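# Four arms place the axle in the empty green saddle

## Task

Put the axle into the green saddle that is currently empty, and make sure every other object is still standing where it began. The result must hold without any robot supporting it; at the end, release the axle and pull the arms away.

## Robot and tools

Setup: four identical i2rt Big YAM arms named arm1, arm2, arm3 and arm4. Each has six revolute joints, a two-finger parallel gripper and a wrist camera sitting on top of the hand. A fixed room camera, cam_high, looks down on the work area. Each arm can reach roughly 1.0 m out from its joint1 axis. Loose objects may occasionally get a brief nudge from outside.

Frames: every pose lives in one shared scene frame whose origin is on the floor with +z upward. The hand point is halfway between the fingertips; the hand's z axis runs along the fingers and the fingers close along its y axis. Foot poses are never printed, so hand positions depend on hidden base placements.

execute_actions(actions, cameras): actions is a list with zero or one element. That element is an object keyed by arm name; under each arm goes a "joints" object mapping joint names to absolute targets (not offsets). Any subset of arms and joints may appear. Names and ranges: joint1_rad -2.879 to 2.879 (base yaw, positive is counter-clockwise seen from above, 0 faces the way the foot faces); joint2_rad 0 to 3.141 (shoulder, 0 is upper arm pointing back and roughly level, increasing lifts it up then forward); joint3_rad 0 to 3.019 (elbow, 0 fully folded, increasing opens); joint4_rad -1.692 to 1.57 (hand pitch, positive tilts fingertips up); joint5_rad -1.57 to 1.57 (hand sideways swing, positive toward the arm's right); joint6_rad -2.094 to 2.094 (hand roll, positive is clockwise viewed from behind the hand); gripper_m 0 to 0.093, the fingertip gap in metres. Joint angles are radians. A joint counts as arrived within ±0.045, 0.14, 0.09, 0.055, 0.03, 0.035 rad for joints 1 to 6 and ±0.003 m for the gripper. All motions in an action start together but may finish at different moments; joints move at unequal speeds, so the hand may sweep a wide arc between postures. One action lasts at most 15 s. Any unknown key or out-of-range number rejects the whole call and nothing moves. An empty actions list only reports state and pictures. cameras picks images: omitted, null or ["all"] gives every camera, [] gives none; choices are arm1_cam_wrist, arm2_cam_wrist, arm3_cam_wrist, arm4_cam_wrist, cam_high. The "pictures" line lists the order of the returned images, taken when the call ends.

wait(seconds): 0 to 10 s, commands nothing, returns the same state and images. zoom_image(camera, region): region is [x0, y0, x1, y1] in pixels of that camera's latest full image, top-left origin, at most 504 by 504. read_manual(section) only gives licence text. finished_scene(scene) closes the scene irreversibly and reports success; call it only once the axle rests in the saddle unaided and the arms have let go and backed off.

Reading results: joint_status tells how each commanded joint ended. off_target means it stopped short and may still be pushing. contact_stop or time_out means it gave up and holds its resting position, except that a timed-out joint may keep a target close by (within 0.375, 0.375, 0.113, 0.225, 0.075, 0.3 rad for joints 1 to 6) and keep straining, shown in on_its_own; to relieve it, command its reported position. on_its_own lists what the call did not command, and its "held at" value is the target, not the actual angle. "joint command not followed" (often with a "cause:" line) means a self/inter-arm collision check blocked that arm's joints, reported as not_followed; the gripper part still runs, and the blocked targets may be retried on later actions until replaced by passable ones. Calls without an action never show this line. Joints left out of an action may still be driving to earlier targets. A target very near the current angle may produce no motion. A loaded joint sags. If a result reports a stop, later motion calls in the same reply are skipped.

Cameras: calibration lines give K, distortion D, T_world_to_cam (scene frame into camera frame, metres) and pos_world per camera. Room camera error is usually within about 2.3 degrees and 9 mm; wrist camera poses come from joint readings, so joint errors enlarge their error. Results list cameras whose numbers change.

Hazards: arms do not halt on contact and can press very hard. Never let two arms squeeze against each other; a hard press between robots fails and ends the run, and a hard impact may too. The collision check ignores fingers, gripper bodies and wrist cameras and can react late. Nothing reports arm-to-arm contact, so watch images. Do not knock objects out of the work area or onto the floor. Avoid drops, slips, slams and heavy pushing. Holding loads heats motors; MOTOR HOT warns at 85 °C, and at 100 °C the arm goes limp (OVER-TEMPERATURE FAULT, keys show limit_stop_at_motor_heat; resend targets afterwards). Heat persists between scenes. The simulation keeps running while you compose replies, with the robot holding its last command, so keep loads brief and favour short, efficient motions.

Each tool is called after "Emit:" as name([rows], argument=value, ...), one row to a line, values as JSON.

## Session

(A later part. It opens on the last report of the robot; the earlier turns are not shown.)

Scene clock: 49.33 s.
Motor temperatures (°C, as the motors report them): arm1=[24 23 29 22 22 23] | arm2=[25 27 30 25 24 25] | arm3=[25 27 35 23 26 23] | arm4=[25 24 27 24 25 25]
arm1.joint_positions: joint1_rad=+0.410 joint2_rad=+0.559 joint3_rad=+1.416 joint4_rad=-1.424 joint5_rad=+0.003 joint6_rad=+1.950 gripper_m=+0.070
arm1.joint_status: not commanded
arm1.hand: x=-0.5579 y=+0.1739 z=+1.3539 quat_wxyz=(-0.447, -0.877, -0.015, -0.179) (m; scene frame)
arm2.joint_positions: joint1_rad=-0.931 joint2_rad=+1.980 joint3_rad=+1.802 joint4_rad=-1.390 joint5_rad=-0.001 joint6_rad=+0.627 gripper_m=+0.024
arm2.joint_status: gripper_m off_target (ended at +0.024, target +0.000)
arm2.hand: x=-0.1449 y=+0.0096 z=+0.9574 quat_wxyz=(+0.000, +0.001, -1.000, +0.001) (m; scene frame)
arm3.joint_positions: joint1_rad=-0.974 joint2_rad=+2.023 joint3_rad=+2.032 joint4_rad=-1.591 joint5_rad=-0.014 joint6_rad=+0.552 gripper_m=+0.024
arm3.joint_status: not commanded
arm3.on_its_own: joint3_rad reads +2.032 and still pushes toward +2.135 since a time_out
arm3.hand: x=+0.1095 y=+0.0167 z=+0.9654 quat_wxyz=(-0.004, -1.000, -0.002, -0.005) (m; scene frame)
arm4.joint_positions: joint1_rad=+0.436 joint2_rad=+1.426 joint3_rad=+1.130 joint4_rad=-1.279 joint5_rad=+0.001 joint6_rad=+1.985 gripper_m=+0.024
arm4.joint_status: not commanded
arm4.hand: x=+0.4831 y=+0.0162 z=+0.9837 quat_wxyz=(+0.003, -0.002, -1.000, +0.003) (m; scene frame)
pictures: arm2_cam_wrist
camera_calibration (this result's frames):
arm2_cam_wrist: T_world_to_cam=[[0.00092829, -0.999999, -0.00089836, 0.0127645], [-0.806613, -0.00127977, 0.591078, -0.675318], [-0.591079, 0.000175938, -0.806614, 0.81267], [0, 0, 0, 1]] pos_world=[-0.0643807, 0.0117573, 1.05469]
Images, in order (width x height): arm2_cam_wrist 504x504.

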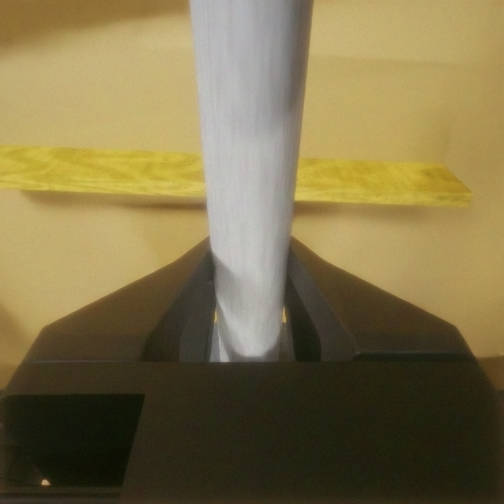

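Emit:
execute_actions([
  {"arm2":{"joints":{"joint2_rad":1.95,"joint3_rad":1.85}},"arm3":{"joints":{"joint2_rad":2.015,"joint3_rad":2.045}},"arm4":{"joints":{"joint2_rad":1.39,"joint3_rad":1.2}}},
], cameras=[])

Emit:
execute_actions([
  {"arm3":{"joints":{"gripper_m":0.07}}},
], cameras=["arm4_cam_wrist","cam_high"])

Scene clock: 50.73 s.
Motor temperatures (°C, as the motors report them): arm1=[24 23 29 22 22 23] | arm2=[25 27 30 25 24 25] | arm3=[25 27 35 23 26 23] | arm4=[25 24 27 24 25 25]
arm1.joint_positions: joint1_rad=+0.410 joint2_rad=+0.559 joint3_rad=+1.416 joint4_rad=-1.424 joint5_rad=+0.003 joint6_rad=+1.950 gripper_m=+0.070
arm1.joint_status: not commanded
arm1.hand: x=-0.5579 y=+0.1739 z=+1.3539 quat_wxyz=(-0.447, -0.877, -0.015, -0.179) (m; scene frame)
arm2.joint_positions: joint1_rad=-0.931 joint2_rad=+1.978 joint3_rad=+1.802 joint4_rad=-1.390 joint5_rad=-0.001 joint6_rad=+0.627 gripper_m=+0.024
arm2.joint_status: all done
arm2.hand: x=-0.1449 y=+0.0096 z=+0.9585 quat_wxyz=(-0.001, +0.001, -1.000, +0.001) (m; scene frame)
arm3.joint_positions: joint1_rad=-0.974 joint2_rad=+2.024 joint3_rad=+2.032 joint4_rad=-1.591 joint5_rad=-0.014 joint6_rad=+0.552 gripper_m=+0.024
arm3.joint_status: all done
arm3.hand: x=+0.1095 y=+0.0167 z=+0.9647 quat_wxyz=(-0.004, -1.000, -0.002, -0.006) (m; scene frame)
arm4.joint_positions: joint1_rad=+0.436 joint2_rad=+1.426 joint3_rad=+1.130 joint4_rad=-1.279 joint5_rad=+0.001 joint6_rad=+1.985 gripper_m=+0.024
arm4.joint_status: all done
arm4.hand: x=+0.4831 y=+0.0162 z=+0.9837 quat_wxyz=(+0.003, -0.002, -1.000, +0.003) (m; scene frame)
pictures: none
No camera images: the call's "cameras" was empty. Leave "cameras" out to get every camera's image.

Scene clock: 51.73 s.
Motor temperatures (°C, as the motors report them): arm1=[24 23 29 22 22 23] | arm2=[25 27 31 25 24 25] | arm3=[25 27 35 23 26 23] | arm4=[25 24 27 24 25 25]
arm1.joint_positions: joint1_rad=+0.410 joint2_rad=+0.559 joint3_rad=+1.416 joint4_rad=-1.424 joint5_rad=+0.003 joint6_rad=+1.950 gripper_m=+0.070
arm1.joint_status: not commanded
arm1.hand: x=-0.5579 y=+0.1739 z=+1.3539 quat_wxyz=(-0.447, -0.877, -0.015, -0.179) (m; scene frame)
arm2.joint_positions: joint1_rad=-0.931 joint2_rad=+1.978 joint3_rad=+1.802 joint4_rad=-1.389 joint5_rad=+0.002 joint6_rad=+0.626 gripper_m=+0.024
arm2.joint_status: not commanded
arm2.hand: x=-0.1443 y=+0.0090 z=+0.9585 quat_wxyz=(-0.002, +0.001, -1.000, +0.002) (m; scene frame)
arm3.joint_positions: joint1_rad=-0.974 joint2_rad=+2.024 joint3_rad=+2.032 joint4_rad=-1.591 joint5_rad=-0.004 joint6_rad=+0.552 gripper_m=+0.070
arm3.joint_status: all done
arm3.hand: x=+0.1087 y=+0.0181 z=+0.9647 quat_wxyz=(+0.000, -1.000, -0.002, -0.003) (m; scene frame)
arm4.joint_positions: joint1_rad=+0.436 joint2_rad=+1.426 joint3_rad=+1.130 joint4_rad=-1.279 joint5_rad=+0.002 joint6_rad=+1.984 gripper_m=+0.024
arm4.joint_status: not commanded
arm4.hand: x=+0.4832 y=+0.0163 z=+0.9837 quat_wxyz=(+0.003, -0.002, -1.000, +0.003) (m; scene frame)
pictures: arm4_cam_wrist, cam_high
camera_calibration (this result's frames):
arm4_cam_wrist: T_world_to_cam=[[-0.0115531, -0.999887, 0.00960498, 0.0173115], [-0.81294, 0.0149853, 0.582155, -0.172686], [-0.582233, -0.00108255, -0.813021, 1.20395], [0, 0, 0, 1]] pos_world=[0.560798, 0.0212007, 1.0792]
Images, in order (width x height): arm4_cam_wrist 504x504, cam_high 504x504.

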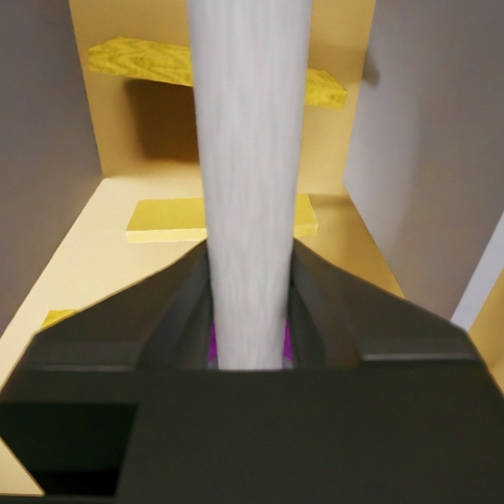

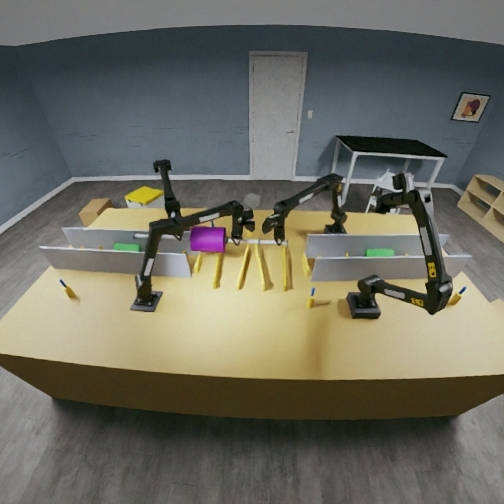

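Emit:
execute_actions([
  {"arm3":{"joints":{"joint2_rad":0.6}}},
], cameras=[])

Emit:
execute_actions([
  {"arm3":{"joints":{"joint1_rad":0.337,"joint3_rad":1.335,"joint4_rad":-1.665,"joint6_rad":1.87}}},
], cameras=[])

Emit:
execute_actions([
  {"arm3":{"joints":{"joint2_rad":1.225}}},
], cameras=["arm3_cam_wrist","cam_high"])

Scene clock: 54.90 s.
Motor temperatures (°C, as the motors report them): arm1=[24 23 29 22 22 23] | arm2=[25 27 31 25 24 25] | arm3=[25 27 33 23 26 23] | arm4=[25 24 28 24 25 25]
arm1.joint_positions: joint1_rad=+0.410 joint2_rad=+0.559 joint3_rad=+1.416 joint4_rad=-1.424 joint5_rad=+0.003 joint6_rad=+1.950 gripper_m=+0.070
arm1.joint_status: not commanded
arm1.hand: x=-0.5579 y=+0.1739 z=+1.3539 quat_wxyz=(-0.447, -0.877, -0.015, -0.179) (m; scene frame)
arm2.joint_positions: joint1_rad=-0.931 joint2_rad=+1.978 joint3_rad=+1.802 joint4_rad=-1.389 joint5_rad=+0.002 joint6_rad=+0.626 gripper_m=+0.024
arm2.joint_status: not commanded
arm2.hand: x=-0.1443 y=+0.0090 z=+0.9585 quat_wxyz=(-0.002, +0.001, -1.000, +0.002) (m; scene frame)
arm3.joint_positions: joint1_rad=-0.974 joint2_rad=+0.590 joint3_rad=+2.048 joint4_rad=-1.591 joint5_rad=-0.004 joint6_rad=+0.552 gripper_m=+0.070
arm3.joint_status: all done
arm3.hand: x=+0.6174 y=+0.3341 z=+1.5068 quat_wxyz=(-0.349, -0.751, -0.004, +0.561) (m; scene frame)
arm4.joint_positions: joint1_rad=+0.436 joint2_rad=+1.426 joint3_rad=+1.130 joint4_rad=-1.279 joint5_rad=+0.002 joint6_rad=+1.984 gripper_m=+0.024
arm4.joint_status: not commanded
arm4.hand: x=+0.4832 y=+0.0163 z=+0.9837 quat_wxyz=(+0.003, -0.002, -1.000, +0.003) (m; scene frame)
pictures: none
No camera images: the call's "cameras" was empty. Leave "cameras" out to get every camera's image.

Scene clock: 56.93 s.
Motor temperatures (°C, as the motors report them): arm1=[24 23 29 22 22 23] | arm2=[25 28 31 25 24 25] | arm3=[25 27 33 23 26 23] | arm4=[25 24 28 24 25 25]
arm1.joint_positions: joint1_rad=+0.410 joint2_rad=+0.559 joint3_rad=+1.416 joint4_rad=-1.424 joint5_rad=+0.003 joint6_rad=+1.950 gripper_m=+0.070
arm1.joint_status: not commanded
arm1.hand: x=-0.5579 y=+0.1739 z=+1.3539 quat_wxyz=(-0.447, -0.877, -0.015, -0.179) (m; scene frame)
arm2.joint_positions: joint1_rad=-0.931 joint2_rad=+1.978 joint3_rad=+1.802 joint4_rad=-1.389 joint5_rad=+0.002 joint6_rad=+0.626 gripper_m=+0.024
arm2.joint_status: not commanded
arm2.hand: x=-0.1443 y=+0.0090 z=+0.9585 quat_wxyz=(-0.002, +0.001, -1.000, +0.002) (m; scene frame)
arm3.joint_positions: joint1_rad=+0.331 joint2_rad=+0.608 joint3_rad=+1.334 joint4_rad=-1.653 joint5_rad=-0.001 joint6_rad=+1.858 gripper_m=+0.070
arm3.joint_status: all done
arm3.hand: x=+0.6951 y=+0.1755 z=+1.2215 quat_wxyz=(-0.303, -0.949, -0.003, -0.088) (m; scene frame)
arm4.joint_positions: joint1_rad=+0.436 joint2_rad=+1.426 joint3_rad=+1.130 joint4_rad=-1.279 joint5_rad=+0.002 joint6_rad=+1.984 gripper_m=+0.024
arm4.joint_status: not commanded
arm4.hand: x=+0.4832 y=+0.0163 z=+0.9837 quat_wxyz=(+0.003, -0.002, -1.000, +0.003) (m; scene frame)
pictures: none
No camera images: the call's "cameras" was empty. Leave "cameras" out to get every camera's image.

Scene clock: 58.23 s.
Motor temperatures (°C, as the motors report them): arm1=[24 23 29 22 22 23] | arm2=[25 28 31 25 24 25] | arm3=[25 27 32 23 26 23] | arm4=[25 24 28 24 25 25]
arm1.joint_positions: joint1_rad=+0.410 joint2_rad=+0.559 joint3_rad=+1.416 joint4_rad=-1.424 joint5_rad=+0.003 joint6_rad=+1.950 gripper_m=+0.070
arm1.joint_status: not commanded
arm1.hand: x=-0.5579 y=+0.1739 z=+1.3539 quat_wxyz=(-0.447, -0.877, -0.015, -0.179) (m; scene frame)
arm2.joint_positions: joint1_rad=-0.931 joint2_rad=+1.978 joint3_rad=+1.802 joint4_rad=-1.389 joint5_rad=+0.002 joint6_rad=+0.626 gripper_m=+0.024
arm2.joint_status: not commanded
arm2.hand: x=-0.1443 y=+0.0090 z=+0.9585 quat_wxyz=(-0.002, +0.001, -1.000, +0.002) (m; scene frame)
arm3.joint_positions: joint1_rad=+0.331 joint2_rad=+1.244 joint3_rad=+1.327 joint4_rad=-1.656 joint5_rad=-0.001 joint6_rad=+1.860 gripper_m=+0.070
arm3.joint_status: all done
arm3.hand: x=+0.7407 y=+0.0204 z=+1.0590 quat_wxyz=(+0.001, -1.000, -0.002, +0.003) (m; scene frame)
arm4.joint_positions: joint1_rad=+0.436 joint2_rad=+1.426 joint3_rad=+1.130 joint4_rad=-1.279 joint5_rad=+0.002 joint6_rad=+1.984 gripper_m=+0.024
arm4.joint_status: not commanded
arm4.hand: x=+0.4832 y=+0.0163 z=+0.9837 quat_wxyz=(+0.003, -0.002, -1.000, +0.003) (m; scene frame)
pictures: arm3_cam_wrist, cam_high
camera_calibration (this result's frames):
arm3_cam_wrist: T_world_to_cam=[[0.0101212, 0.999871, 0.0125101, -0.0436546], [0.812557, -0.0155154, 0.582675, -1.21799], [0.582793, 0.00426776, -0.812609, 0.550556], [0, 0, 0, 1]] pos_world=[0.669271, 0.0224017, 1.15763]
Images, in order (width x height): arm3_cam_wrist 504x504, cam_high 504x504.

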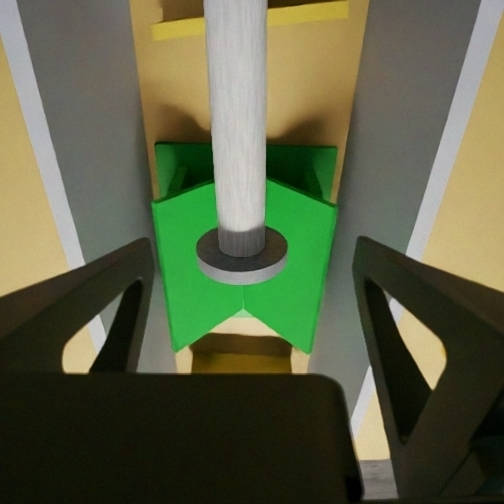

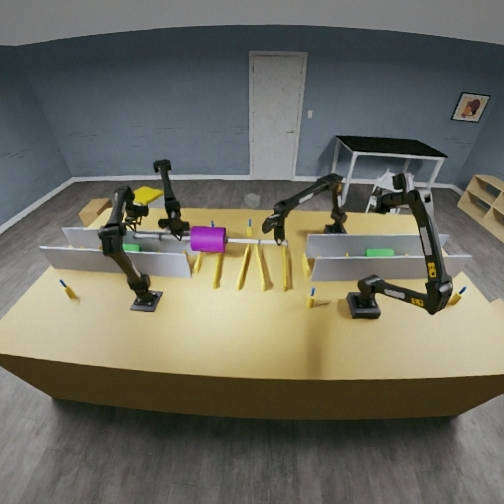

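Emit:
execute_actions([
  {"arm3":{"joints":{"joint1_rad":0.32,"joint2_rad":1.265,"joint3_rad":1.14,"joint4_rad":-1.43,"joint6_rad":1.835}}},
], cameras=["arm3_cam_wrist"])

Emit:
execute_actions([
  {"arm3":{"joints":{"gripper_m":0}}},
], cameras=["arm3_cam_wrist"])

Scene clock: 60.07 s.
Motor temperatures (°C, as the motors report them): arm1=[24 23 29 22 22 23] | arm2=[25 28 32 25 24 25] | arm3=[25 26 32 23 26 23] | arm4=[25 24 28 24 25 25]
arm1.joint_positions: joint1_rad=+0.410 joint2_rad=+0.559 joint3_rad=+1.416 joint4_rad=-1.424 joint5_rad=+0.003 joint6_rad=+1.950 gripper_m=+0.070
arm1.joint_status: not commanded
arm1.hand: x=-0.5579 y=+0.1739 z=+1.3539 quat_wxyz=(-0.447, -0.877, -0.015, -0.179) (m; scene frame)
arm2.joint_positions: joint1_rad=-0.931 joint2_rad=+1.978 joint3_rad=+1.802 joint4_rad=-1.389 joint5_rad=+0.002 joint6_rad=+0.626 gripper_m=+0.024
arm2.joint_status: not commanded
arm2.hand: x=-0.1443 y=+0.0090 z=+0.9585 quat_wxyz=(-0.002, +0.001, -1.000, +0.002) (m; scene frame)
arm3.joint_positions: joint1_rad=+0.329 joint2_rad=+1.265 joint3_rad=+1.137 joint4_rad=-1.444 joint5_rad=-0.001 joint6_rad=+1.846 gripper_m=+0.070
arm3.joint_status: all done
arm3.hand: x=+0.7414 y=+0.0140 z=+0.9797 quat_wxyz=(+0.000, -1.000, -0.007, +0.003) (m; scene frame)
arm4.joint_positions: joint1_rad=+0.436 joint2_rad=+1.426 joint3_rad=+1.130 joint4_rad=-1.279 joint5_rad=+0.002 joint6_rad=+1.984 gripper_m=+0.024
arm4.joint_status: not commanded
arm4.hand: x=+0.4832 y=+0.0163 z=+0.9837 quat_wxyz=(+0.003, -0.002, -1.000, +0.003) (m; scene frame)
pictures: arm3_cam_wrist
camera_calibration (this result's frames):
arm3_cam_wrist: T_world_to_cam=[[-0.0017108, 0.999928, 0.0118443, -0.0268383], [0.812547, -0.00551397, 0.58287, -1.1728], [0.582894, 0.0106212, -0.812479, 0.48544], [0, 0, 0, 1]] pos_world=[0.669949, 0.0152136, 1.07832]
Images, in order (width x height): arm3_cam_wrist 504x504.

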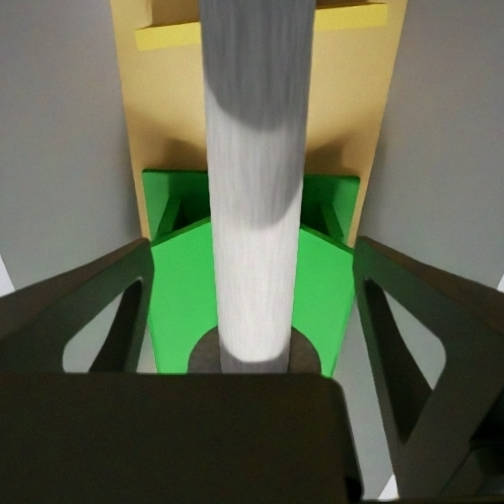

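Scene clock: 60.73 s.
Motor temperatures (°C, as the motors report them): arm1=[24 23 29 22 22 23] | arm2=[25 28 32 25 24 25] | arm3=[25 26 32 23 26 23] | arm4=[25 24 28 24 25 25]
arm1.joint_positions: joint1_rad=+0.410 joint2_rad=+0.559 joint3_rad=+1.416 joint4_rad=-1.424 joint5_rad=+0.003 joint6_rad=+1.950 gripper_m=+0.070
arm1.joint_status: not commanded
arm1.hand: x=-0.5579 y=+0.1739 z=+1.3539 quat_wxyz=(-0.447, -0.877, -0.015, -0.179) (m; scene frame)
arm2.joint_positions: joint1_rad=-0.931 joint2_rad=+1.978 joint3_rad=+1.802 joint4_rad=-1.389 joint5_rad=+0.002 joint6_rad=+0.626 gripper_m=+0.024
arm2.joint_status: not commanded
arm2.hand: x=-0.1442 y=+0.0091 z=+0.9585 quat_wxyz=(-0.002, +0.001, -1.000, +0.002) (m; scene frame)
arm3.joint_positions: joint1_rad=+0.329 joint2_rad=+1.265 joint3_rad=+1.137 joint4_rad=-1.444 joint5_rad=-0.001 joint6_rad=+1.846 gripper_m=+0.024
arm3.joint_status: gripper_m off_target (ended at +0.024, target +0.000)
arm3.hand: x=+0.7414 y=+0.0140 z=+0.9797 quat_wxyz=(+0.000, -1.000, -0.008, +0.003) (m; scene frame)
arm4.joint_positions: joint1_rad=+0.436 joint2_rad=+1.426 joint3_rad=+1.130 joint4_rad=-1.280 joint5_rad=+0.001 joint6_rad=+1.984 gripper_m=+0.024
arm4.joint_status: not commanded
arm4.hand: x=+0.4833 y=+0.0160 z=+0.9837 quat_wxyz=(+0.003, -0.002, -1.000, +0.004) (m; scene frame)
pictures: arm3_cam_wrist
camera_calibration (this result's frames):
arm3_cam_wrist: T_world_to_cam=[[-0.00209225, 0.999928, 0.0118463, -0.0265575], [0.812548, -0.0052052, 0.58287, -1.17281], [0.58289, 0.0108452, -0.812479, 0.485439], [0, 0, 0, 1]] pos_world=[0.669948, 0.0151862, 1.07832]
Images, in order (width x height): arm3_cam_wrist 504x504.

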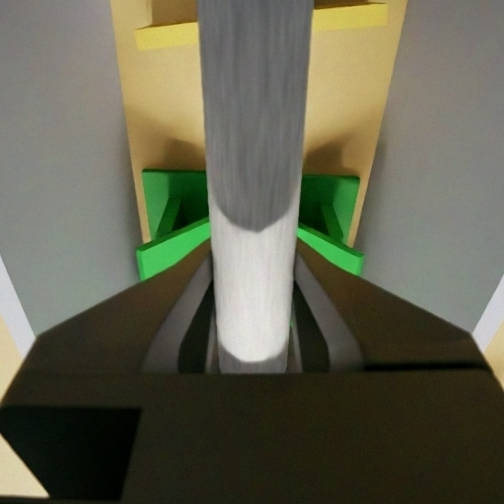

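Emit:
execute_actions([
  {"arm2":{"joints":{"joint2_rad":1.935,"joint3_rad":1.865}},"arm3":{"joints":{"joint2_rad":1.24,"joint3_rad":1.2}},"arm4":{"joints":{"joint2_rad":1.42,"joint3_rad":1.14}}},
], cameras=[])

Emit:
execute_actions([
  {"arm4":{"joints":{"gripper_m":0.07}}},
], cameras=[])

Emit:
execute_actions([
  {"arm4":{"joints":{"joint2_rad":0.3}}},
], cameras=["cam_high","arm1_cam_wrist"])

Scene clock: 62.10 s.
Motor temperatures (°C, as the motors report them): arm1=[24 23 29 22 22 23] | arm2=[25 28 32 25 24 25] | arm3=[25 26 32 23 26 23] | arm4=[25 24 28 24 25 25]
arm1.joint_positions: joint1_rad=+0.410 joint2_rad=+0.559 joint3_rad=+1.416 joint4_rad=-1.424 joint5_rad=+0.003 joint6_rad=+1.950 gripper_m=+0.070
arm1.joint_status: not commanded
arm1.hand: x=-0.5579 y=+0.1739 z=+1.3539 quat_wxyz=(-0.447, -0.877, -0.015, -0.179) (m; scene frame)
arm2.joint_positions: joint1_rad=-0.931 joint2_rad=+1.978 joint3_rad=+1.802 joint4_rad=-1.389 joint5_rad=+0.002 joint6_rad=+0.626 gripper_m=+0.024
arm2.joint_status: all done
arm2.hand: x=-0.1442 y=+0.0091 z=+0.9585 quat_wxyz=(-0.002, +0.001, -1.000, +0.002) (m; scene frame)
arm3.joint_positions: joint1_rad=+0.329 joint2_rad=+1.265 joint3_rad=+1.137 joint4_rad=-1.444 joint5_rad=-0.001 joint6_rad=+1.846 gripper_m=+0.024
arm3.joint_status: all done
arm3.hand: x=+0.7414 y=+0.0140 z=+0.9797 quat_wxyz=(+0.000, -1.000, -0.008, +0.003) (m; scene frame)
arm4.joint_positions: joint1_rad=+0.436 joint2_rad=+1.428 joint3_rad=+1.129 joint4_rad=-1.280 joint5_rad=+0.001 joint6_rad=+1.984 gripper_m=+0.024
arm4.joint_status: all done
arm4.hand: x=+0.4834 y=+0.0158 z=+0.9826 quat_wxyz=(+0.002, -0.002, -1.000, +0.005) (m; scene frame)
pictures: none
No camera images: the call's "cameras" was empty. Leave "cameras" out to get every camera's image.

Scene clock: 62.77 s.
Motor temperatures (°C, as the motors report them): arm1=[24 23 29 22 22 23] | arm2=[25 28 32 25 24 25] | arm3=[25 26 32 23 26 23] | arm4=[25 24 28 24 25 25]
arm1.joint_positions: joint1_rad=+0.410 joint2_rad=+0.559 joint3_rad=+1.416 joint4_rad=-1.424 joint5_rad=+0.003 joint6_rad=+1.950 gripper_m=+0.070
arm1.joint_status: not commanded
arm1.hand: x=-0.5579 y=+0.1739 z=+1.3539 quat_wxyz=(-0.447, -0.877, -0.015, -0.179) (m; scene frame)
arm2.joint_positions: joint1_rad=-0.931 joint2_rad=+1.978 joint3_rad=+1.802 joint4_rad=-1.389 joint5_rad=+0.002 joint6_rad=+0.626 gripper_m=+0.024
arm2.joint_status: not commanded
arm2.hand: x=-0.1442 y=+0.0091 z=+0.9585 quat_wxyz=(-0.002, +0.001, -1.000, +0.002) (m; scene frame)
arm3.joint_positions: joint1_rad=+0.329 joint2_rad=+1.265 joint3_rad=+1.137 joint4_rad=-1.444 joint5_rad=-0.001 joint6_rad=+1.846 gripper_m=+0.024
arm3.joint_status: not commanded
arm3.hand: x=+0.7413 y=+0.0140 z=+0.9797 quat_wxyz=(+0.000, -1.000, -0.007, +0.003) (m; scene frame)
arm4.joint_positions: joint1_rad=+0.436 joint2_rad=+1.428 joint3_rad=+1.129 joint4_rad=-1.280 joint5_rad=+0.001 joint6_rad=+1.984 gripper_m=+0.070
arm4.joint_status: all done
arm4.hand: x=+0.4834 y=+0.0158 z=+0.9826 quat_wxyz=(+0.002, -0.002, -1.000, +0.005) (m; scene frame)
pictures: none
No camera images: the call's "cameras" was empty. Leave "cameras" out to get every camera's image.

Scene clock: 64.33 s.
Motor temperatures (°C, as the motors report them): arm1=[24 23 29 22 22 23] | arm2=[25 28 32 25 24 25] | arm3=[25 26 32 23 25 23] | arm4=[25 23 28 24 25 25]
arm1.joint_positions: joint1_rad=+0.410 joint2_rad=+0.559 joint3_rad=+1.416 joint4_rad=-1.424 joint5_rad=+0.003 joint6_rad=+1.950 gripper_m=+0.070
arm1.joint_status: not commanded
arm1.hand: x=-0.5579 y=+0.1739 z=+1.3539 quat_wxyz=(-0.447, -0.877, -0.015, -0.179) (m; scene frame)
arm2.joint_positions: joint1_rad=-0.931 joint2_rad=+1.978 joint3_rad=+1.802 joint4_rad=-1.389 joint5_rad=+0.002 joint6_rad=+0.626 gripper_m=+0.024
arm2.joint_status: not commanded
arm2.hand: x=-0.1442 y=+0.0091 z=+0.9585 quat_wxyz=(-0.002, +0.001, -1.000, +0.002) (m; scene frame)
arm3.joint_positions: joint1_rad=+0.329 joint2_rad=+1.265 joint3_rad=+1.137 joint4_rad=-1.444 joint5_rad=-0.001 joint6_rad=+1.846 gripper_m=+0.024
arm3.joint_status: not commanded
arm3.hand: x=+0.7413 y=+0.0140 z=+0.9797 quat_wxyz=(+0.000, -1.000, -0.007, +0.003) (m; scene frame)
arm4.joint_positions: joint1_rad=+0.436 joint2_rad=+0.295 joint3_rad=+1.129 joint4_rad=-1.280 joint5_rad=+0.001 joint6_rad=+1.984 gripper_m=+0.070
arm4.joint_status: all done
arm4.hand: x=+0.5818 y=-0.2038 z=+1.3080 quat_wxyz=(+0.216, -0.004, -0.846, -0.488) (m; scene frame)
pictures: arm1_cam_wrist, cam_high
camera_calibration (this result's frames):
arm1_cam_wrist: T_world_to_cam=[[0.124547, 0.611434, -0.781433, 1.01749], [0.571016, 0.599904, 0.560406, -0.54302], [0.811436, -0.516008, -0.274422, 1.03965], [0, 0, 0, 1]] pos_world=[-0.660261, 0.240101, 1.38471]
Images, in order (width x height): arm1_cam_wrist 504x504, cam_high 504x504.

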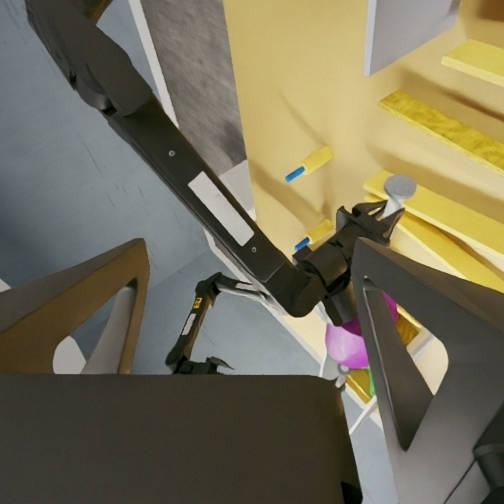

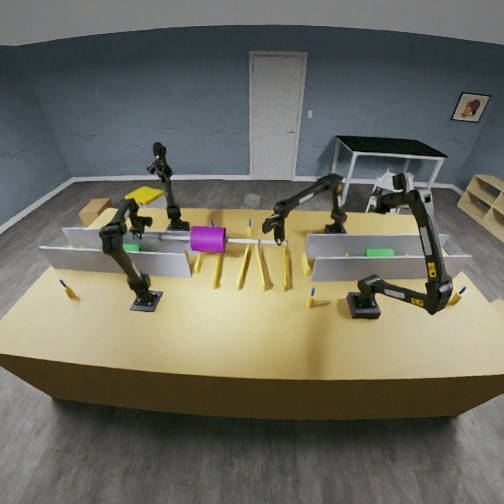

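Emit:
execute_actions([
  {"arm3":{"joints":{"joint1_rad":-0.368,"joint2_rad":1.265,"joint3_rad":1.2,"joint4_rad":-1.41,"joint6_rad":1.155}},"arm2":{"joints":{"joint1_rad":-0.582,"joint2_rad":1.52,"joint3_rad":1.28,"joint4_rad":-1.255,"joint6_rad":0.98}},"arm1":{"joints":{"joint2_rad":0.4,"joint4_rad":-1.6,"joint3_rad":1.3}}},
], cameras=["arm2_cam_wrist","arm3_cam_wrist"])

Scene clock: 67.53 s.
Motor temperatures (°C, as the motors report them): arm1=[24 23 29 22 22 23] | arm2=[25 29 32 25 24 25] | arm3=[25 26 33 23 26 23] | arm4=[25 23 27 24 25 25]
arm1.joint_positions: joint1_rad=+0.410 joint2_rad=+0.389 joint3_rad=+1.297 joint4_rad=-1.593 joint5_rad=+0.003 joint6_rad=+1.951 gripper_m=+0.070
arm1.joint_status: all done
arm1.hand: x=-0.5870 y=+0.2393 z=+1.2908 quat_wxyz=(-0.398, -0.903, -0.015, -0.159) (m; scene frame)
arm2.joint_positions: joint1_rad=-0.578 joint2_rad=+1.549 joint3_rad=+1.260 joint4_rad=-1.260 joint5_rad=+0.005 joint6_rad=+0.986 gripper_m=+0.024
arm2.joint_status: all done
arm2.hand: x=-0.3868 y=+0.0265 z=+0.9765 quat_wxyz=(-0.007, -0.002, -1.000, -0.005) (m; scene frame)
arm3.joint_positions: joint1_rad=-0.358 joint2_rad=+1.285 joint3_rad=+1.137 joint4_rad=-1.416 joint5_rad=+0.005 joint6_rad=+1.172 gripper_m=+0.024
arm3.joint_status: all done
arm3.hand: x=+0.5010 y=+0.0193 z=+0.9745 quat_wxyz=(-0.003, -1.000, -0.001, +0.007) (m; scene frame)
arm4.joint_positions: joint1_rad=+0.436 joint2_rad=+0.295 joint3_rad=+1.129 joint4_rad=-1.280 joint5_rad=+0.001 joint6_rad=+1.984 gripper_m=+0.070
arm4.joint_status: not commanded
arm4.hand: x=+0.5818 y=-0.2038 z=+1.3080 quat_wxyz=(+0.216, -0.004, -0.846, -0.488) (m; scene frame)
pictures: arm2_cam_wrist, arm3_cam_wrist
camera_calibration (this result's frames):
arm2_cam_wrist: T_world_to_cam=[[-0.00508056, -0.999889, -0.0140015, 0.0404047], [-0.815373, -0.00396366, 0.578922, -0.8731], [-0.578913, 0.0143577, -0.815263, 0.697834], [0, 0, 0, 1]] pos_world=[-0.307711, 0.0269202, 1.07494]
arm3_cam_wrist: T_world_to_cam=[[0.0116918, 0.999917, 0.00550289, -0.0329829], [0.816861, -0.0127251, 0.576694, -0.970431], [0.576716, -0.00224746, -0.816942, 0.628974], [0, 0, 0, 1]] pos_world=[0.430354, 0.0220449, 1.07366]
Images, in order (width x height): arm2_cam_wrist 504x504, arm3_cam_wrist 504x504.

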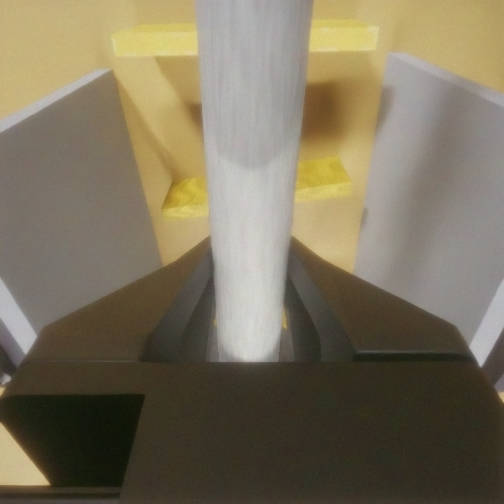

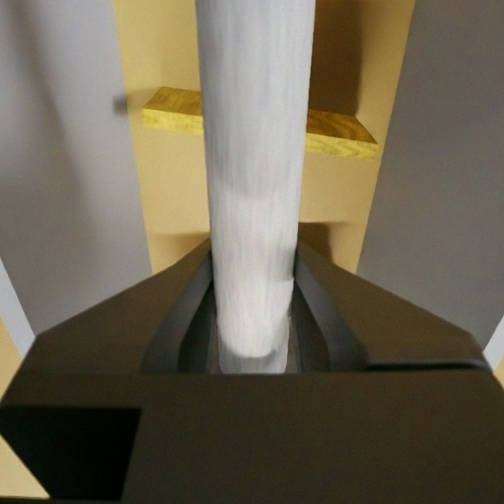

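Emit:
execute_actions([
  {"arm3":{"joints":{"joint1_rad":-0.85,"joint2_rad":1.665,"joint3_rad":1.685,"joint4_rad":-1.46,"joint6_rad":0.67}},"arm2":{"joints":{"joint1_rad":0.038,"joint2_rad":1.315,"joint3_rad":1.05,"joint4_rad":-1.255,"joint6_rad":1.59}}},
], cameras=[])

Emit:
execute_actions([
  {"arm3":{"joints":{"joint1_rad":-0.995,"joint2_rad":1.935,"joint3_rad":2.11,"joint4_rad":-1.595,"joint6_rad":0.51}},"arm2":{"joints":{"joint1_rad":0.383,"joint2_rad":1.38,"joint3_rad":1.15,"joint4_rad":-1.255,"joint6_rad":1.92}}},
], cameras=["arm2_cam_wrist","cam_high"])

Scene clock: 70.97 s.
Motor temperatures (°C, as the motors report them): arm1=[24 23 29 22 22 23] | arm2=[25 28 32 25 24 25] | arm3=[25 26 34 23 26 23] | arm4=[25 23 27 24 25 25]
arm1.joint_positions: joint1_rad=+0.410 joint2_rad=+0.389 joint3_rad=+1.297 joint4_rad=-1.593 joint5_rad=+0.003 joint6_rad=+1.951 gripper_m=+0.070
arm1.joint_status: not commanded
arm1.hand: x=-0.5870 y=+0.2393 z=+1.2908 quat_wxyz=(-0.398, -0.903, -0.015, -0.159) (m; scene frame)
arm2.joint_positions: joint1_rad=+0.049 joint2_rad=+1.338 joint3_rad=+1.034 joint4_rad=-1.253 joint5_rad=+0.001 joint6_rad=+1.596 gripper_m=+0.024
arm2.joint_status: all done
arm2.hand: x=-0.6528 y=+0.0187 z=+0.9754 quat_wxyz=(+0.001, +0.006, -1.000, -0.004) (m; scene frame)
arm3.joint_positions: joint1_rad=-0.848 joint2_rad=+1.701 joint3_rad=+1.585 joint4_rad=-1.449 joint5_rad=-0.003 joint6_rad=+0.670 gripper_m=+0.024
arm3.joint_status: joint3_rad time_out (moved +0.449 of +0.548); the others done
arm3.on_its_own: joint3_rad reads +1.585 and still pushes toward +1.685 since a time_out
arm3.hand: x=+0.2387 y=+0.0224 z=+0.9724 quat_wxyz=(-0.004, -1.000, -0.007, +0.005) (m; scene frame)
arm4.joint_positions: joint1_rad=+0.436 joint2_rad=+0.295 joint3_rad=+1.129 joint4_rad=-1.280 joint5_rad=+0.001 joint6_rad=+1.984 gripper_m=+0.070
arm4.joint_status: not commanded
arm4.hand: x=+0.5818 y=-0.2038 z=+1.3080 quat_wxyz=(+0.216, -0.004, -0.846, -0.488) (m; scene frame)
pictures: none
No camera images: the call's "cameras" was empty. Leave "cameras" out to get every camera's image.

not run: a stop came earlier in this reply.

Emit:
execute_actions([
  {"arm3":{"joints":{"joint1_rad":-0.995,"joint2_rad":1.94,"joint3_rad":2.115,"joint4_rad":-1.595,"joint6_rad":0.51}},"arm2":{"joints":{"joint1_rad":0.4,"joint2_rad":1.38,"joint3_rad":1.145,"joint4_rad":-1.255,"joint6_rad":1.93}},"arm1":{"joints":{"joint1_rad":0.312,"joint2_rad":0.6,"joint3_rad":1.225,"joint4_rad":-1.525,"joint6_rad":1.855}}},
], cameras=[])

Emit:
execute_actions([
  {"arm1":{"joints":{"joint2_rad":1.245}}},
], cameras=["arm1_cam_wrist","arm2_cam_wrist","cam_high"])

Scene clock: 74.80 s.
Motor temperatures (°C, as the motors report them): arm1=[24 23 29 22 22 23] | arm2=[25 28 32 25 24 25] | arm3=[25 26 35 23 26 23] | arm4=[25 23 27 24 25 25]
arm1.joint_positions: joint1_rad=+0.321 joint2_rad=+0.607 joint3_rad=+1.212 joint4_rad=-1.539 joint5_rad=+0.003 joint6_rad=+1.866 gripper_m=+0.070
arm1.joint_status: all done
arm1.hand: x=-0.5705 y=+0.1524 z=+1.2306 quat_wxyz=(-0.301, -0.949, -0.013, -0.088) (m; scene frame)
arm2.joint_positions: joint1_rad=+0.409 joint2_rad=+1.401 joint3_rad=+1.062 joint4_rad=-1.242 joint5_rad=+0.003 joint6_rad=+1.932 gripper_m=+0.024
arm2.joint_status: all done
arm2.hand: x=-0.7867 y=+0.0037 z=+0.9637 quat_wxyz=(-0.002, +0.018, -1.000, +0.007) (m; scene frame)
arm3.joint_positions: joint1_rad=-0.995 joint2_rad=+1.989 joint3_rad=+2.016 joint4_rad=-1.583 joint5_rad=-0.010 joint6_rad=+0.501 gripper_m=+0.024
arm3.joint_status: joint3_rad time_out (moved +0.431 of +0.530); the others done
arm3.on_its_own: joint3_rad reads +2.016 and still pushes toward +2.115 since a time_out
arm3.hand: x=+0.1064 y=+0.0306 z=+0.9796 quat_wxyz=(-0.009, -1.000, -0.018, +0.007) (m; scene frame)
arm4.joint_positions: joint1_rad=+0.436 joint2_rad=+0.295 joint3_rad=+1.129 joint4_rad=-1.280 joint5_rad=+0.001 joint6_rad=+1.984 gripper_m=+0.070
arm4.joint_status: not commanded
arm4.hand: x=+0.5818 y=-0.2038 z=+1.3080 quat_wxyz=(+0.216, -0.004, -0.846, -0.488) (m; scene frame)
pictures: none
No camera images: the call's "cameras" was empty. Leave "cameras" out to get every camera's image.

not run: a stop came earlier in this reply.

Emit:
execute_actions([
  {"arm1":{"joints":{"joint2_rad":1.245,"joint1_rad":0.29}}},
], cameras=["arm1_cam_wrist","cam_high"])

Scene clock: 76.57 s.
Motor temperatures (°C, as the motors report them): arm1=[24 23 29 22 22 23] | arm2=[25 28 33 25 24 25] | arm3=[25 27 35 23 26 23] | arm4=[25 23 27 24 25 25]
arm1.joint_positions: joint1_rad=+0.302 joint2_rad=+1.257 joint3_rad=+1.212 joint4_rad=-1.531 joint5_rad=+0.003 joint6_rad=+1.864 gripper_m=+0.070
arm1.joint_status: all done
arm1.hand: x=-0.5347 y=+0.0167 z=+1.0576 quat_wxyz=(+0.000, -1.000, -0.003, +0.007) (m; scene frame)
arm2.joint_positions: joint1_rad=+0.409 joint2_rad=+1.401 joint3_rad=+1.062 joint4_rad=-1.242 joint5_rad=+0.003 joint6_rad=+1.932 gripper_m=+0.024
arm2.joint_status: not commanded
arm2.hand: x=-0.7867 y=+0.0037 z=+0.9637 quat_wxyz=(-0.002, +0.018, -1.000, +0.007) (m; scene frame)
arm3.joint_positions: joint1_rad=-0.995 joint2_rad=+1.989 joint3_rad=+2.016 joint4_rad=-1.583 joint5_rad=-0.010 joint6_rad=+0.501 gripper_m=+0.024
arm3.joint_status: not commanded
arm3.on_its_own: joint3_rad reads +2.016 and still pushes toward +2.115 since a time_out
arm3.hand: x=+0.1064 y=+0.0306 z=+0.9796 quat_wxyz=(-0.009, -1.000, -0.018, +0.007) (m; scene frame)
arm4.joint_positions: joint1_rad=+0.436 joint2_rad=+0.295 joint3_rad=+1.129 joint4_rad=-1.280 joint5_rad=+0.001 joint6_rad=+1.984 gripper_m=+0.070
arm4.joint_status: not commanded
arm4.hand: x=+0.5818 y=-0.2038 z=+1.3080 quat_wxyz=(+0.216, -0.004, -0.846, -0.488) (m; scene frame)
pictures: arm1_cam_wrist, cam_high
camera_calibration (this result's frames):
arm1_cam_wrist: T_world_to_cam=[[-0.0104042, 0.999839, 0.0145905, -0.0412976], [0.822264, 0.000251539, 0.569106, -0.160745], [0.569011, 0.0179183, -0.822135, 1.29918], [0, 0, 0, 1]] pos_world=[-0.607501, 0.0180523, 1.16018]
Images, in order (width x height): arm1_cam_wrist 504x504, cam_high 504x504.

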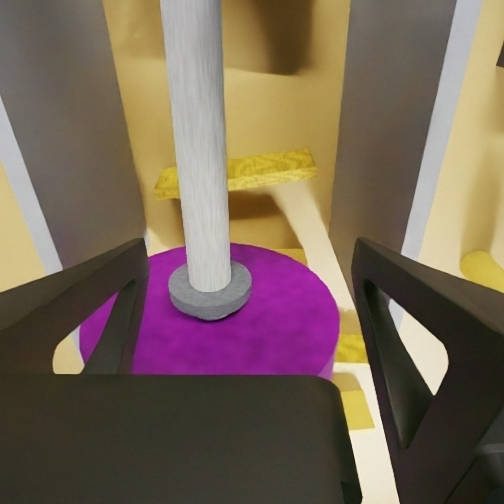

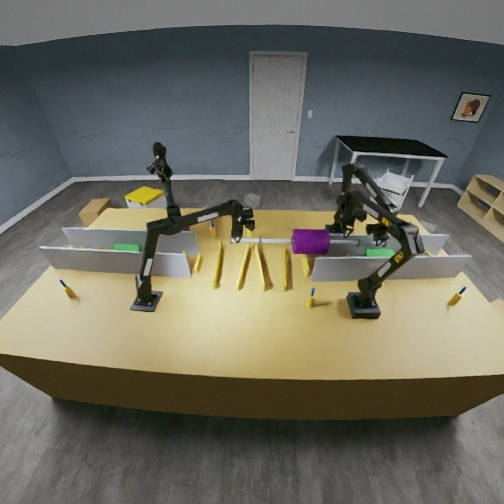

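Emit:
execute_actions([
  {"arm1":{"joints":{"joint2_rad":1.345,"joint1_rad":0.287,"joint3_rad":1.085,"joint4_rad":-1.285,"joint6_rad":1.82,"gripper_m":0.085}}},
], cameras=["arm1_cam_wrist"])

Scene clock: 78.20 s.
Motor temperatures (°C, as the motors report them): arm1=[24 23 29 22 22 23] | arm2=[25 28 33 25 24 25] | arm3=[25 27 36 23 26 23] | arm4=[25 23 27 24 25 25]
arm1.joint_positions: joint1_rad=+0.300 joint2_rad=+1.359 joint3_rad=+1.072 joint4_rad=-1.297 joint5_rad=+0.003 joint6_rad=+1.830 gripper_m=+0.085
arm1.joint_status: all done
arm1.hand: x=-0.5298 y=-0.0050 z=+0.9704 quat_wxyz=(+0.003, -1.000, -0.019, +0.008) (m; scene frame)
arm2.joint_positions: joint1_rad=+0.409 joint2_rad=+1.401 joint3_rad=+1.062 joint4_rad=-1.242 joint5_rad=+0.003 joint6_rad=+1.932 gripper_m=+0.024
arm2.joint_status: not commanded
arm2.hand: x=-0.7867 y=+0.0037 z=+0.9637 quat_wxyz=(-0.002, +0.018, -1.000, +0.007) (m; scene frame)
arm3.joint_positions: joint1_rad=-0.995 joint2_rad=+1.989 joint3_rad=+2.016 joint4_rad=-1.583 joint5_rad=-0.010 joint6_rad=+0.501 gripper_m=+0.024
arm3.joint_status: not commanded
arm3.on_its_own: joint3_rad reads +2.016 and still pushes toward +2.115 since a time_out
arm3.hand: x=+0.1064 y=+0.0306 z=+0.9796 quat_wxyz=(-0.009, -1.000, -0.018, +0.007) (m; scene frame)
arm4.joint_positions: joint1_rad=+0.436 joint2_rad=+0.295 joint3_rad=+1.129 joint4_rad=-1.280 joint5_rad=+0.001 joint6_rad=+1.984 gripper_m=+0.070
arm4.joint_status: not commanded
arm4.hand: x=+0.5818 y=-0.2038 z=+1.3080 quat_wxyz=(+0.216, -0.004, -0.846, -0.488) (m; scene frame)
pictures: arm1_cam_wrist
camera_calibration (this result's frames):
arm1_cam_wrist: T_world_to_cam=[[-0.0423188, 0.998876, 0.0213415, -0.0417899], [0.822927, 0.0227354, 0.567693, -0.113286], [0.56657, 0.0415866, -0.822964, 1.22468], [0, 0, 0, 1]] pos_world=[-0.602407, -0.00661156, 1.07307]
Images, in order (width x height): arm1_cam_wrist 504x504.

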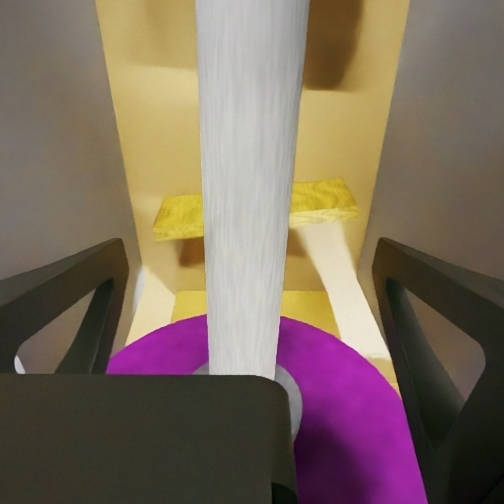

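Emit:
execute_actions([
  {"arm1":{"joints":{"joint3_rad":1.055,"joint4_rad":-1.26,"joint6_rad":1.86,"gripper_m":0.04}}},
], cameras=[])

Emit:
execute_actions([
  {"arm1":{"joints":{"gripper_m":0}}},
], cameras=["arm1_cam_wrist"])

Scene clock: 79.67 s.
Motor temperatures (°C, as the motors report them): arm1=[24 23 29 22 22 23] | arm2=[25 28 34 25 24 25] | arm3=[25 27 36 23 26 23] | arm4=[25 23 27 24 25 25]
arm1.joint_positions: joint1_rad=+0.300 joint2_rad=+1.359 joint3_rad=+1.053 joint4_rad=-1.272 joint5_rad=+0.003 joint6_rad=+1.849 gripper_m=+0.040
arm1.joint_status: all done
arm1.hand: x=-0.5302 y=-0.0040 z=+0.9631 quat_wxyz=(+0.001, -1.000, -0.010, +0.008) (m; scene frame)
arm2.joint_positions: joint1_rad=+0.409 joint2_rad=+1.401 joint3_rad=+1.062 joint4_rad=-1.242 joint5_rad=+0.003 joint6_rad=+1.932 gripper_m=+0.024
arm2.joint_status: not commanded
arm2.hand: x=-0.7867 y=+0.0037 z=+0.9637 quat_wxyz=(-0.002, +0.018, -1.000, +0.007) (m; scene frame)
arm3.joint_positions: joint1_rad=-0.995 joint2_rad=+1.989 joint3_rad=+2.016 joint4_rad=-1.583 joint5_rad=-0.010 joint6_rad=+0.501 gripper_m=+0.024
arm3.joint_status: not commanded
arm3.on_its_own: joint3_rad reads +2.016 and still pushes toward +2.115 since a time_out
arm3.hand: x=+0.1064 y=+0.0306 z=+0.9796 quat_wxyz=(-0.009, -1.000, -0.018, +0.007) (m; scene frame)
arm4.joint_positions: joint1_rad=+0.436 joint2_rad=+0.295 joint3_rad=+1.129 joint4_rad=-1.280 joint5_rad=+0.001 joint6_rad=+1.984 gripper_m=+0.070
arm4.joint_status: not commanded
arm4.hand: x=+0.5818 y=-0.2038 z=+1.3080 quat_wxyz=(+0.216, -0.004, -0.846, -0.488) (m; scene frame)
pictures: none
No camera images: the call's "cameras" was empty. Leave "cameras" out to get every camera's image.

Scene clock: 80.23 s.
Motor temperatures (°C, as the motors report them): arm1=[24 23 29 22 22 23] | arm2=[25 28 34 25 24 25] | arm3=[25 27 36 23 26 23] | arm4=[25 23 27 24 25 25]
arm1.joint_positions: joint1_rad=+0.299 joint2_rad=+1.358 joint3_rad=+1.053 joint4_rad=-1.264 joint5_rad=+0.003 joint6_rad=+1.853 gripper_m=+0.024
arm1.joint_status: gripper_m off_target (ended at +0.024, target +0.000)
arm1.hand: x=-0.5300 y=-0.0061 z=+0.9632 quat_wxyz=(-0.003, -1.000, -0.007, +0.006) (m; scene frame)
arm2.joint_positions: joint1_rad=+0.409 joint2_rad=+1.401 joint3_rad=+1.064 joint4_rad=-1.242 joint5_rad=+0.005 joint6_rad=+1.933 gripper_m=+0.024
arm2.joint_status: not commanded
arm2.hand: x=-0.7867 y=+0.0046 z=+0.9642 quat_wxyz=(-0.003, +0.017, -1.000, +0.005) (m; scene frame)
arm3.joint_positions: joint1_rad=-0.995 joint2_rad=+1.989 joint3_rad=+2.016 joint4_rad=-1.585 joint5_rad=-0.009 joint6_rad=+0.501 gripper_m=+0.024
arm3.joint_status: not commanded
arm3.on_its_own: joint3_rad reads +2.016 and still pushes toward +2.115 since a time_out
arm3.hand: x=+0.1067 y=+0.0308 z=+0.9796 quat_wxyz=(-0.008, -1.000, -0.018, +0.006) (m; scene frame)
arm4.joint_positions: joint1_rad=+0.436 joint2_rad=+0.295 joint3_rad=+1.129 joint4_rad=-1.280 joint5_rad=+0.001 joint6_rad=+1.984 gripper_m=+0.070
arm4.joint_status: not commanded
arm4.hand: x=+0.5818 y=-0.2038 z=+1.3080 quat_wxyz=(+0.216, -0.004, -0.846, -0.488) (m; scene frame)
pictures: arm1_cam_wrist
camera_calibration (this result's frames):
arm1_cam_wrist: T_world_to_cam=[[-0.018515, 0.999796, 0.0081198, -0.0152034], [0.821084, 0.0105705, 0.57071, -0.113008], [0.570507, 0.0172337, -0.821112, 1.21912], [0, 0, 0, 1]] pos_world=[-0.603012, -0.00461518, 1.06566]
Images, in order (width x height): arm1_cam_wrist 504x504.

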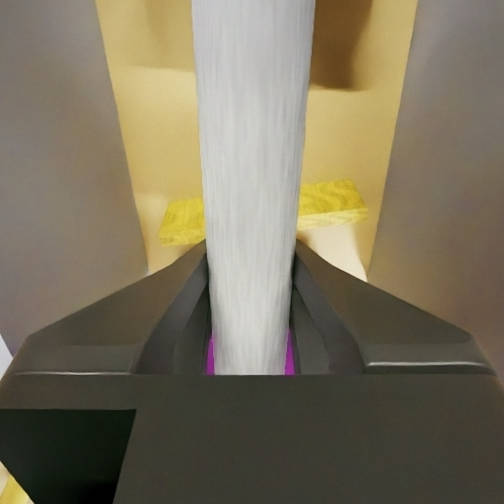

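Emit:
execute_actions([
  {"arm1":{"joints":{"joint2_rad":1.32,"joint3_rad":1.13}},"arm3":{"joints":{"joint2_rad":1.955,"joint3_rad":2.07}},"arm2":{"joints":{"joint2_rad":1.395,"joint3_rad":1.075}}},
], cameras=[])

Emit:
execute_actions([
  {"arm2":{"joints":{"gripper_m":0.07}}},
], cameras=["arm2_cam_wrist"])

Emit:
execute_actions([
  {"arm2":{"joints":{"joint2_rad":0.45}}},
], cameras=[])

Emit:
execute_actions([
  {"arm2":{"joints":{"joint1_rad":-0.924,"joint2_rad":0.7,"joint3_rad":2.03,"joint4_rad":-1.62,"joint6_rad":0.612}}},
], cameras=[])

Emit:
execute_actions([
  {"arm2":{"joints":{"joint2_rad":1.96}}},
], cameras=["arm2_cam_wrist","cam_high"])

Scene clock: 81.83 s.
Motor temperatures (°C, as the motors report them): arm1=[24 23 29 22 22 23] | arm2=[25 28 34 25 24 25] | arm3=[25 27 36 23 26 23] | arm4=[25 23 26 24 25 25]
arm1.joint_positions: joint1_rad=+0.299 joint2_rad=+1.357 joint3_rad=+1.054 joint4_rad=-1.264 joint5_rad=+0.003 joint6_rad=+1.853 gripper_m=+0.024
arm1.joint_status: all done
arm1.hand: x=-0.5299 y=-0.0064 z=+0.9639 quat_wxyz=(-0.004, -1.000, -0.007, +0.006) (m; scene frame)
arm2.joint_positions: joint1_rad=+0.409 joint2_rad=+1.402 joint3_rad=+1.064 joint4_rad=-1.242 joint5_rad=+0.005 joint6_rad=+1.933 gripper_m=+0.024
arm2.joint_status: all done
arm2.hand: x=-0.7867 y=+0.0045 z=+0.9638 quat_wxyz=(-0.003, +0.017, -1.000, +0.006) (m; scene frame)
arm3.joint_positions: joint1_rad=-0.995 joint2_rad=+1.989 joint3_rad=+2.016 joint4_rad=-1.585 joint5_rad=-0.009 joint6_rad=+0.501 gripper_m=+0.024
arm3.joint_status: all done
arm3.hand: x=+0.1067 y=+0.0308 z=+0.9796 quat_wxyz=(-0.008, -1.000, -0.018, +0.006) (m; scene frame)
arm4.joint_positions: joint1_rad=+0.436 joint2_rad=+0.295 joint3_rad=+1.129 joint4_rad=-1.280 joint5_rad=+0.001 joint6_rad=+1.984 gripper_m=+0.070
arm4.joint_status: not commanded
arm4.hand: x=+0.5818 y=-0.2038 z=+1.3080 quat_wxyz=(+0.216, -0.004, -0.846, -0.488) (m; scene frame)
pictures: none
No camera images: the call's "cameras" was empty. Leave "cameras" out to get every camera's image.

Scene clock: 82.60 s.
Motor temperatures (°C, as the motors report them): arm1=[24 23 29 22 22 23] | arm2=[25 28 34 25 24 25] | arm3=[25 27 36 23 26 23] | arm4=[25 23 26 24 25 25]
arm1.joint_positions: joint1_rad=+0.298 joint2_rad=+1.359 joint3_rad=+1.054 joint4_rad=-1.264 joint5_rad=+0.001 joint6_rad=+1.853 gripper_m=+0.024
arm1.joint_status: not commanded
arm1.hand: x=-0.5298 y=-0.0064 z=+0.9634 quat_wxyz=(-0.003, -1.000, -0.007, +0.006) (m; scene frame)
arm2.joint_positions: joint1_rad=+0.409 joint2_rad=+1.401 joint3_rad=+1.064 joint4_rad=-1.242 joint5_rad=+0.004 joint6_rad=+1.933 gripper_m=+0.070
arm2.joint_status: all done
arm2.hand: x=-0.7868 y=+0.0044 z=+0.9642 quat_wxyz=(-0.003, +0.017, -1.000, +0.006) (m; scene frame)
arm3.joint_positions: joint1_rad=-0.995 joint2_rad=+1.989 joint3_rad=+2.016 joint4_rad=-1.585 joint5_rad=-0.008 joint6_rad=+0.502 gripper_m=+0.024
arm3.joint_status: not commanded
arm3.hand: x=+0.1066 y=+0.0312 z=+0.9796 quat_wxyz=(-0.007, -1.000, -0.018, +0.007) (m; scene frame)
arm4.joint_positions: joint1_rad=+0.436 joint2_rad=+0.295 joint3_rad=+1.129 joint4_rad=-1.280 joint5_rad=+0.001 joint6_rad=+1.984 gripper_m=+0.070
arm4.joint_status: not commanded
arm4.hand: x=+0.5818 y=-0.2038 z=+1.3080 quat_wxyz=(+0.216, -0.004, -0.846, -0.488) (m; scene frame)
pictures: arm2_cam_wrist
camera_calibration (this result's frames):
arm2_cam_wrist: T_world_to_cam=[[0.0345158, -0.999371, 0.00816862, 0.0258821], [-0.809555, -0.0231655, 0.586586, -1.19499], [-0.586028, -0.0268595, -0.809845, 0.445998], [0, 0, 0, 1]] pos_world=[-0.706933, 0.0101627, 1.06194]
Images, in order (width x height): arm2_cam_wrist 504x504.

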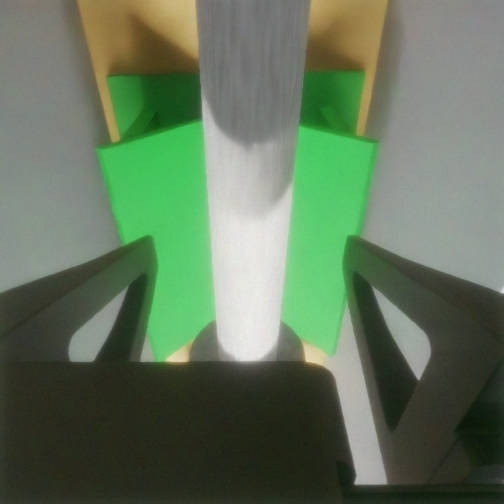

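Scene clock: 84.03 s.
Motor temperatures (°C, as the motors report them): arm1=[24 23 30 22 22 23] | arm2=[25 28 33 25 24 25] | arm3=[25 27 36 23 26 23] | arm4=[25 23 26 24 25 25]
arm1.joint_positions: joint1_rad=+0.298 joint2_rad=+1.359 joint3_rad=+1.054 joint4_rad=-1.264 joint5_rad=+0.001 joint6_rad=+1.853 gripper_m=+0.024
arm1.joint_status: not commanded
arm1.hand: x=-0.5298 y=-0.0064 z=+0.9634 quat_wxyz=(-0.003, -1.000, -0.007, +0.006) (m; scene frame)
arm2.joint_positions: joint1_rad=+0.409 joint2_rad=+0.446 joint3_rad=+1.064 joint4_rad=-1.242 joint5_rad=+0.004 joint6_rad=+1.933 gripper_m=+0.070
arm2.joint_status: all done
arm2.hand: x=-0.7235 y=-0.1442 z=+1.2544 quat_wxyz=(+0.168, +0.014, -0.891, -0.422) (m; scene frame)
arm3.joint_positions: joint1_rad=-0.995 joint2_rad=+1.989 joint3_rad=+2.016 joint4_rad=-1.585 joint5_rad=-0.008 joint6_rad=+0.502 gripper_m=+0.024
arm3.joint_status: not commanded
arm3.hand: x=+0.1066 y=+0.0312 z=+0.9796 quat_wxyz=(-0.007, -1.000, -0.018, +0.007) (m; scene frame)
arm4.joint_positions: joint1_rad=+0.436 joint2_rad=+0.295 joint3_rad=+1.129 joint4_rad=-1.280 joint5_rad=+0.001 joint6_rad=+1.984 gripper_m=+0.070
arm4.joint_status: not commanded
arm4.hand: x=+0.5818 y=-0.2038 z=+1.3080 quat_wxyz=(+0.216, -0.004, -0.846, -0.488) (m; scene frame)
pictures: none
No camera images: the call's "cameras" was empty. Leave "cameras" out to get every camera's image.

Scene clock: 86.07 s.
Motor temperatures (°C, as the motors report them): arm1=[24 23 30 22 22 23] | arm2=[25 28 33 25 24 25] | arm3=[25 28 36 23 26 23] | arm4=[25 23 26 24 25 25]
arm1.joint_positions: joint1_rad=+0.298 joint2_rad=+1.359 joint3_rad=+1.054 joint4_rad=-1.264 joint5_rad=+0.001 joint6_rad=+1.853 gripper_m=+0.024
arm1.joint_status: not commanded
arm1.hand: x=-0.5298 y=-0.0064 z=+0.9634 quat_wxyz=(-0.003, -1.000, -0.007, +0.006) (m; scene frame)
arm2.joint_positions: joint1_rad=-0.914 joint2_rad=+0.697 joint3_rad=+2.026 joint4_rad=-1.604 joint5_rad=+0.001 joint6_rad=+0.620 gripper_m=+0.070
arm2.joint_status: all done
arm2.hand: x=-0.5561 y=-0.2853 z=+1.5520 quat_wxyz=(-0.487, +0.010, -0.798, -0.355) (m; scene frame)
arm3.joint_positions: joint1_rad=-0.995 joint2_rad=+1.989 joint3_rad=+2.016 joint4_rad=-1.585 joint5_rad=-0.008 joint6_rad=+0.502 gripper_m=+0.024
arm3.joint_status: not commanded
arm3.hand: x=+0.1066 y=+0.0312 z=+0.9796 quat_wxyz=(-0.007, -1.000, -0.018, +0.007) (m; scene frame)
arm4.joint_positions: joint1_rad=+0.436 joint2_rad=+0.295 joint3_rad=+1.129 joint4_rad=-1.280 joint5_rad=+0.001 joint6_rad=+1.984 gripper_m=+0.070
arm4.joint_status: not commanded
arm4.hand: x=+0.5818 y=-0.2038 z=+1.3080 quat_wxyz=(+0.216, -0.004, -0.846, -0.488) (m; scene frame)
pictures: none
No camera images: the call's "cameras" was empty. Leave "cameras" out to get every camera's image.

Scene clock: 87.77 s.
Motor temperatures (°C, as the motors report them): arm1=[24 23 31 22 22 23] | arm2=[25 28 33 25 24 25] | arm3=[25 28 36 23 26 23] | arm4=[25 23 26 24 25 25]
arm1.joint_positions: joint1_rad=+0.298 joint2_rad=+1.359 joint3_rad=+1.054 joint4_rad=-1.264 joint5_rad=+0.001 joint6_rad=+1.853 gripper_m=+0.024
arm1.joint_status: not commanded
arm1.hand: x=-0.5298 y=-0.0064 z=+0.9634 quat_wxyz=(-0.003, -1.000, -0.007, +0.006) (m; scene frame)
arm2.joint_positions: joint1_rad=-0.914 joint2_rad=+1.973 joint3_rad=+2.021 joint4_rad=-1.606 joint5_rad=+0.001 joint6_rad=+0.618 gripper_m=+0.070
arm2.joint_status: all done
arm2.hand: x=-0.1460 y=+0.0216 z=+1.0451 quat_wxyz=(-0.005, +0.013, -1.000, -0.001) (m; scene frame)
arm3.joint_positions: joint1_rad=-0.995 joint2_rad=+1.989 joint3_rad=+2.016 joint4_rad=-1.585 joint5_rad=-0.008 joint6_rad=+0.502 gripper_m=+0.024
arm3.joint_status: not commanded
arm3.hand: x=+0.1066 y=+0.0312 z=+0.9796 quat_wxyz=(-0.007, -1.000, -0.018, +0.007) (m; scene frame)
arm4.joint_positions: joint1_rad=+0.436 joint2_rad=+0.295 joint3_rad=+1.129 joint4_rad=-1.280 joint5_rad=+0.001 joint6_rad=+1.984 gripper_m=+0.070
arm4.joint_status: not commanded
arm4.hand: x=+0.5818 y=-0.2038 z=+1.3080 quat_wxyz=(+0.216, -0.004, -0.846, -0.488) (m; scene frame)
pictures: arm2_cam_wrist, cam_high
camera_calibration (this result's frames):
arm2_cam_wrist: T_world_to_cam=[[0.026533, -0.999636, -0.00495154, 0.032852], [-0.812211, -0.0244453, 0.582852, -0.719727], [-0.58276, -0.0114431, -0.812563, 0.890442], [0, 0, 0, 1]] pos_world=[-0.0665271, 0.0254355, 1.1432]
Images, in order (width x height): arm2_cam_wrist 504x504, cam_high 504x504.

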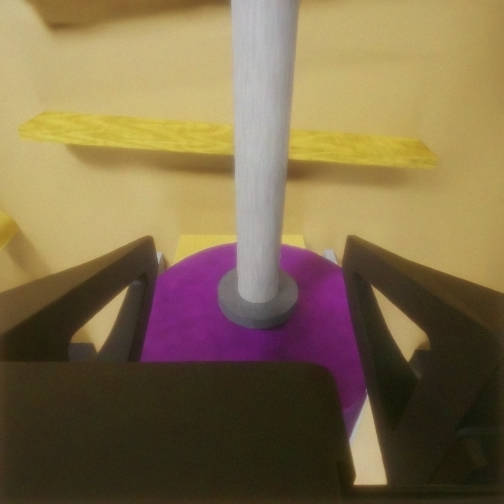

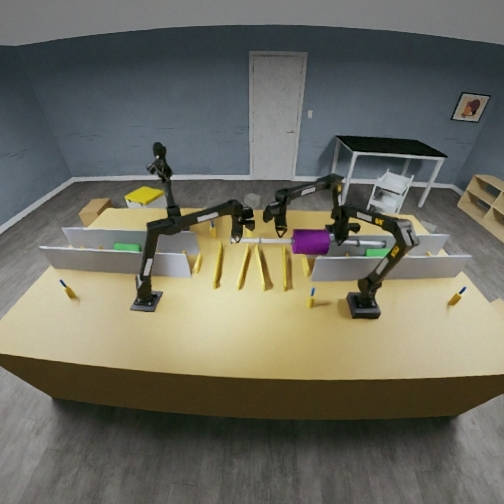

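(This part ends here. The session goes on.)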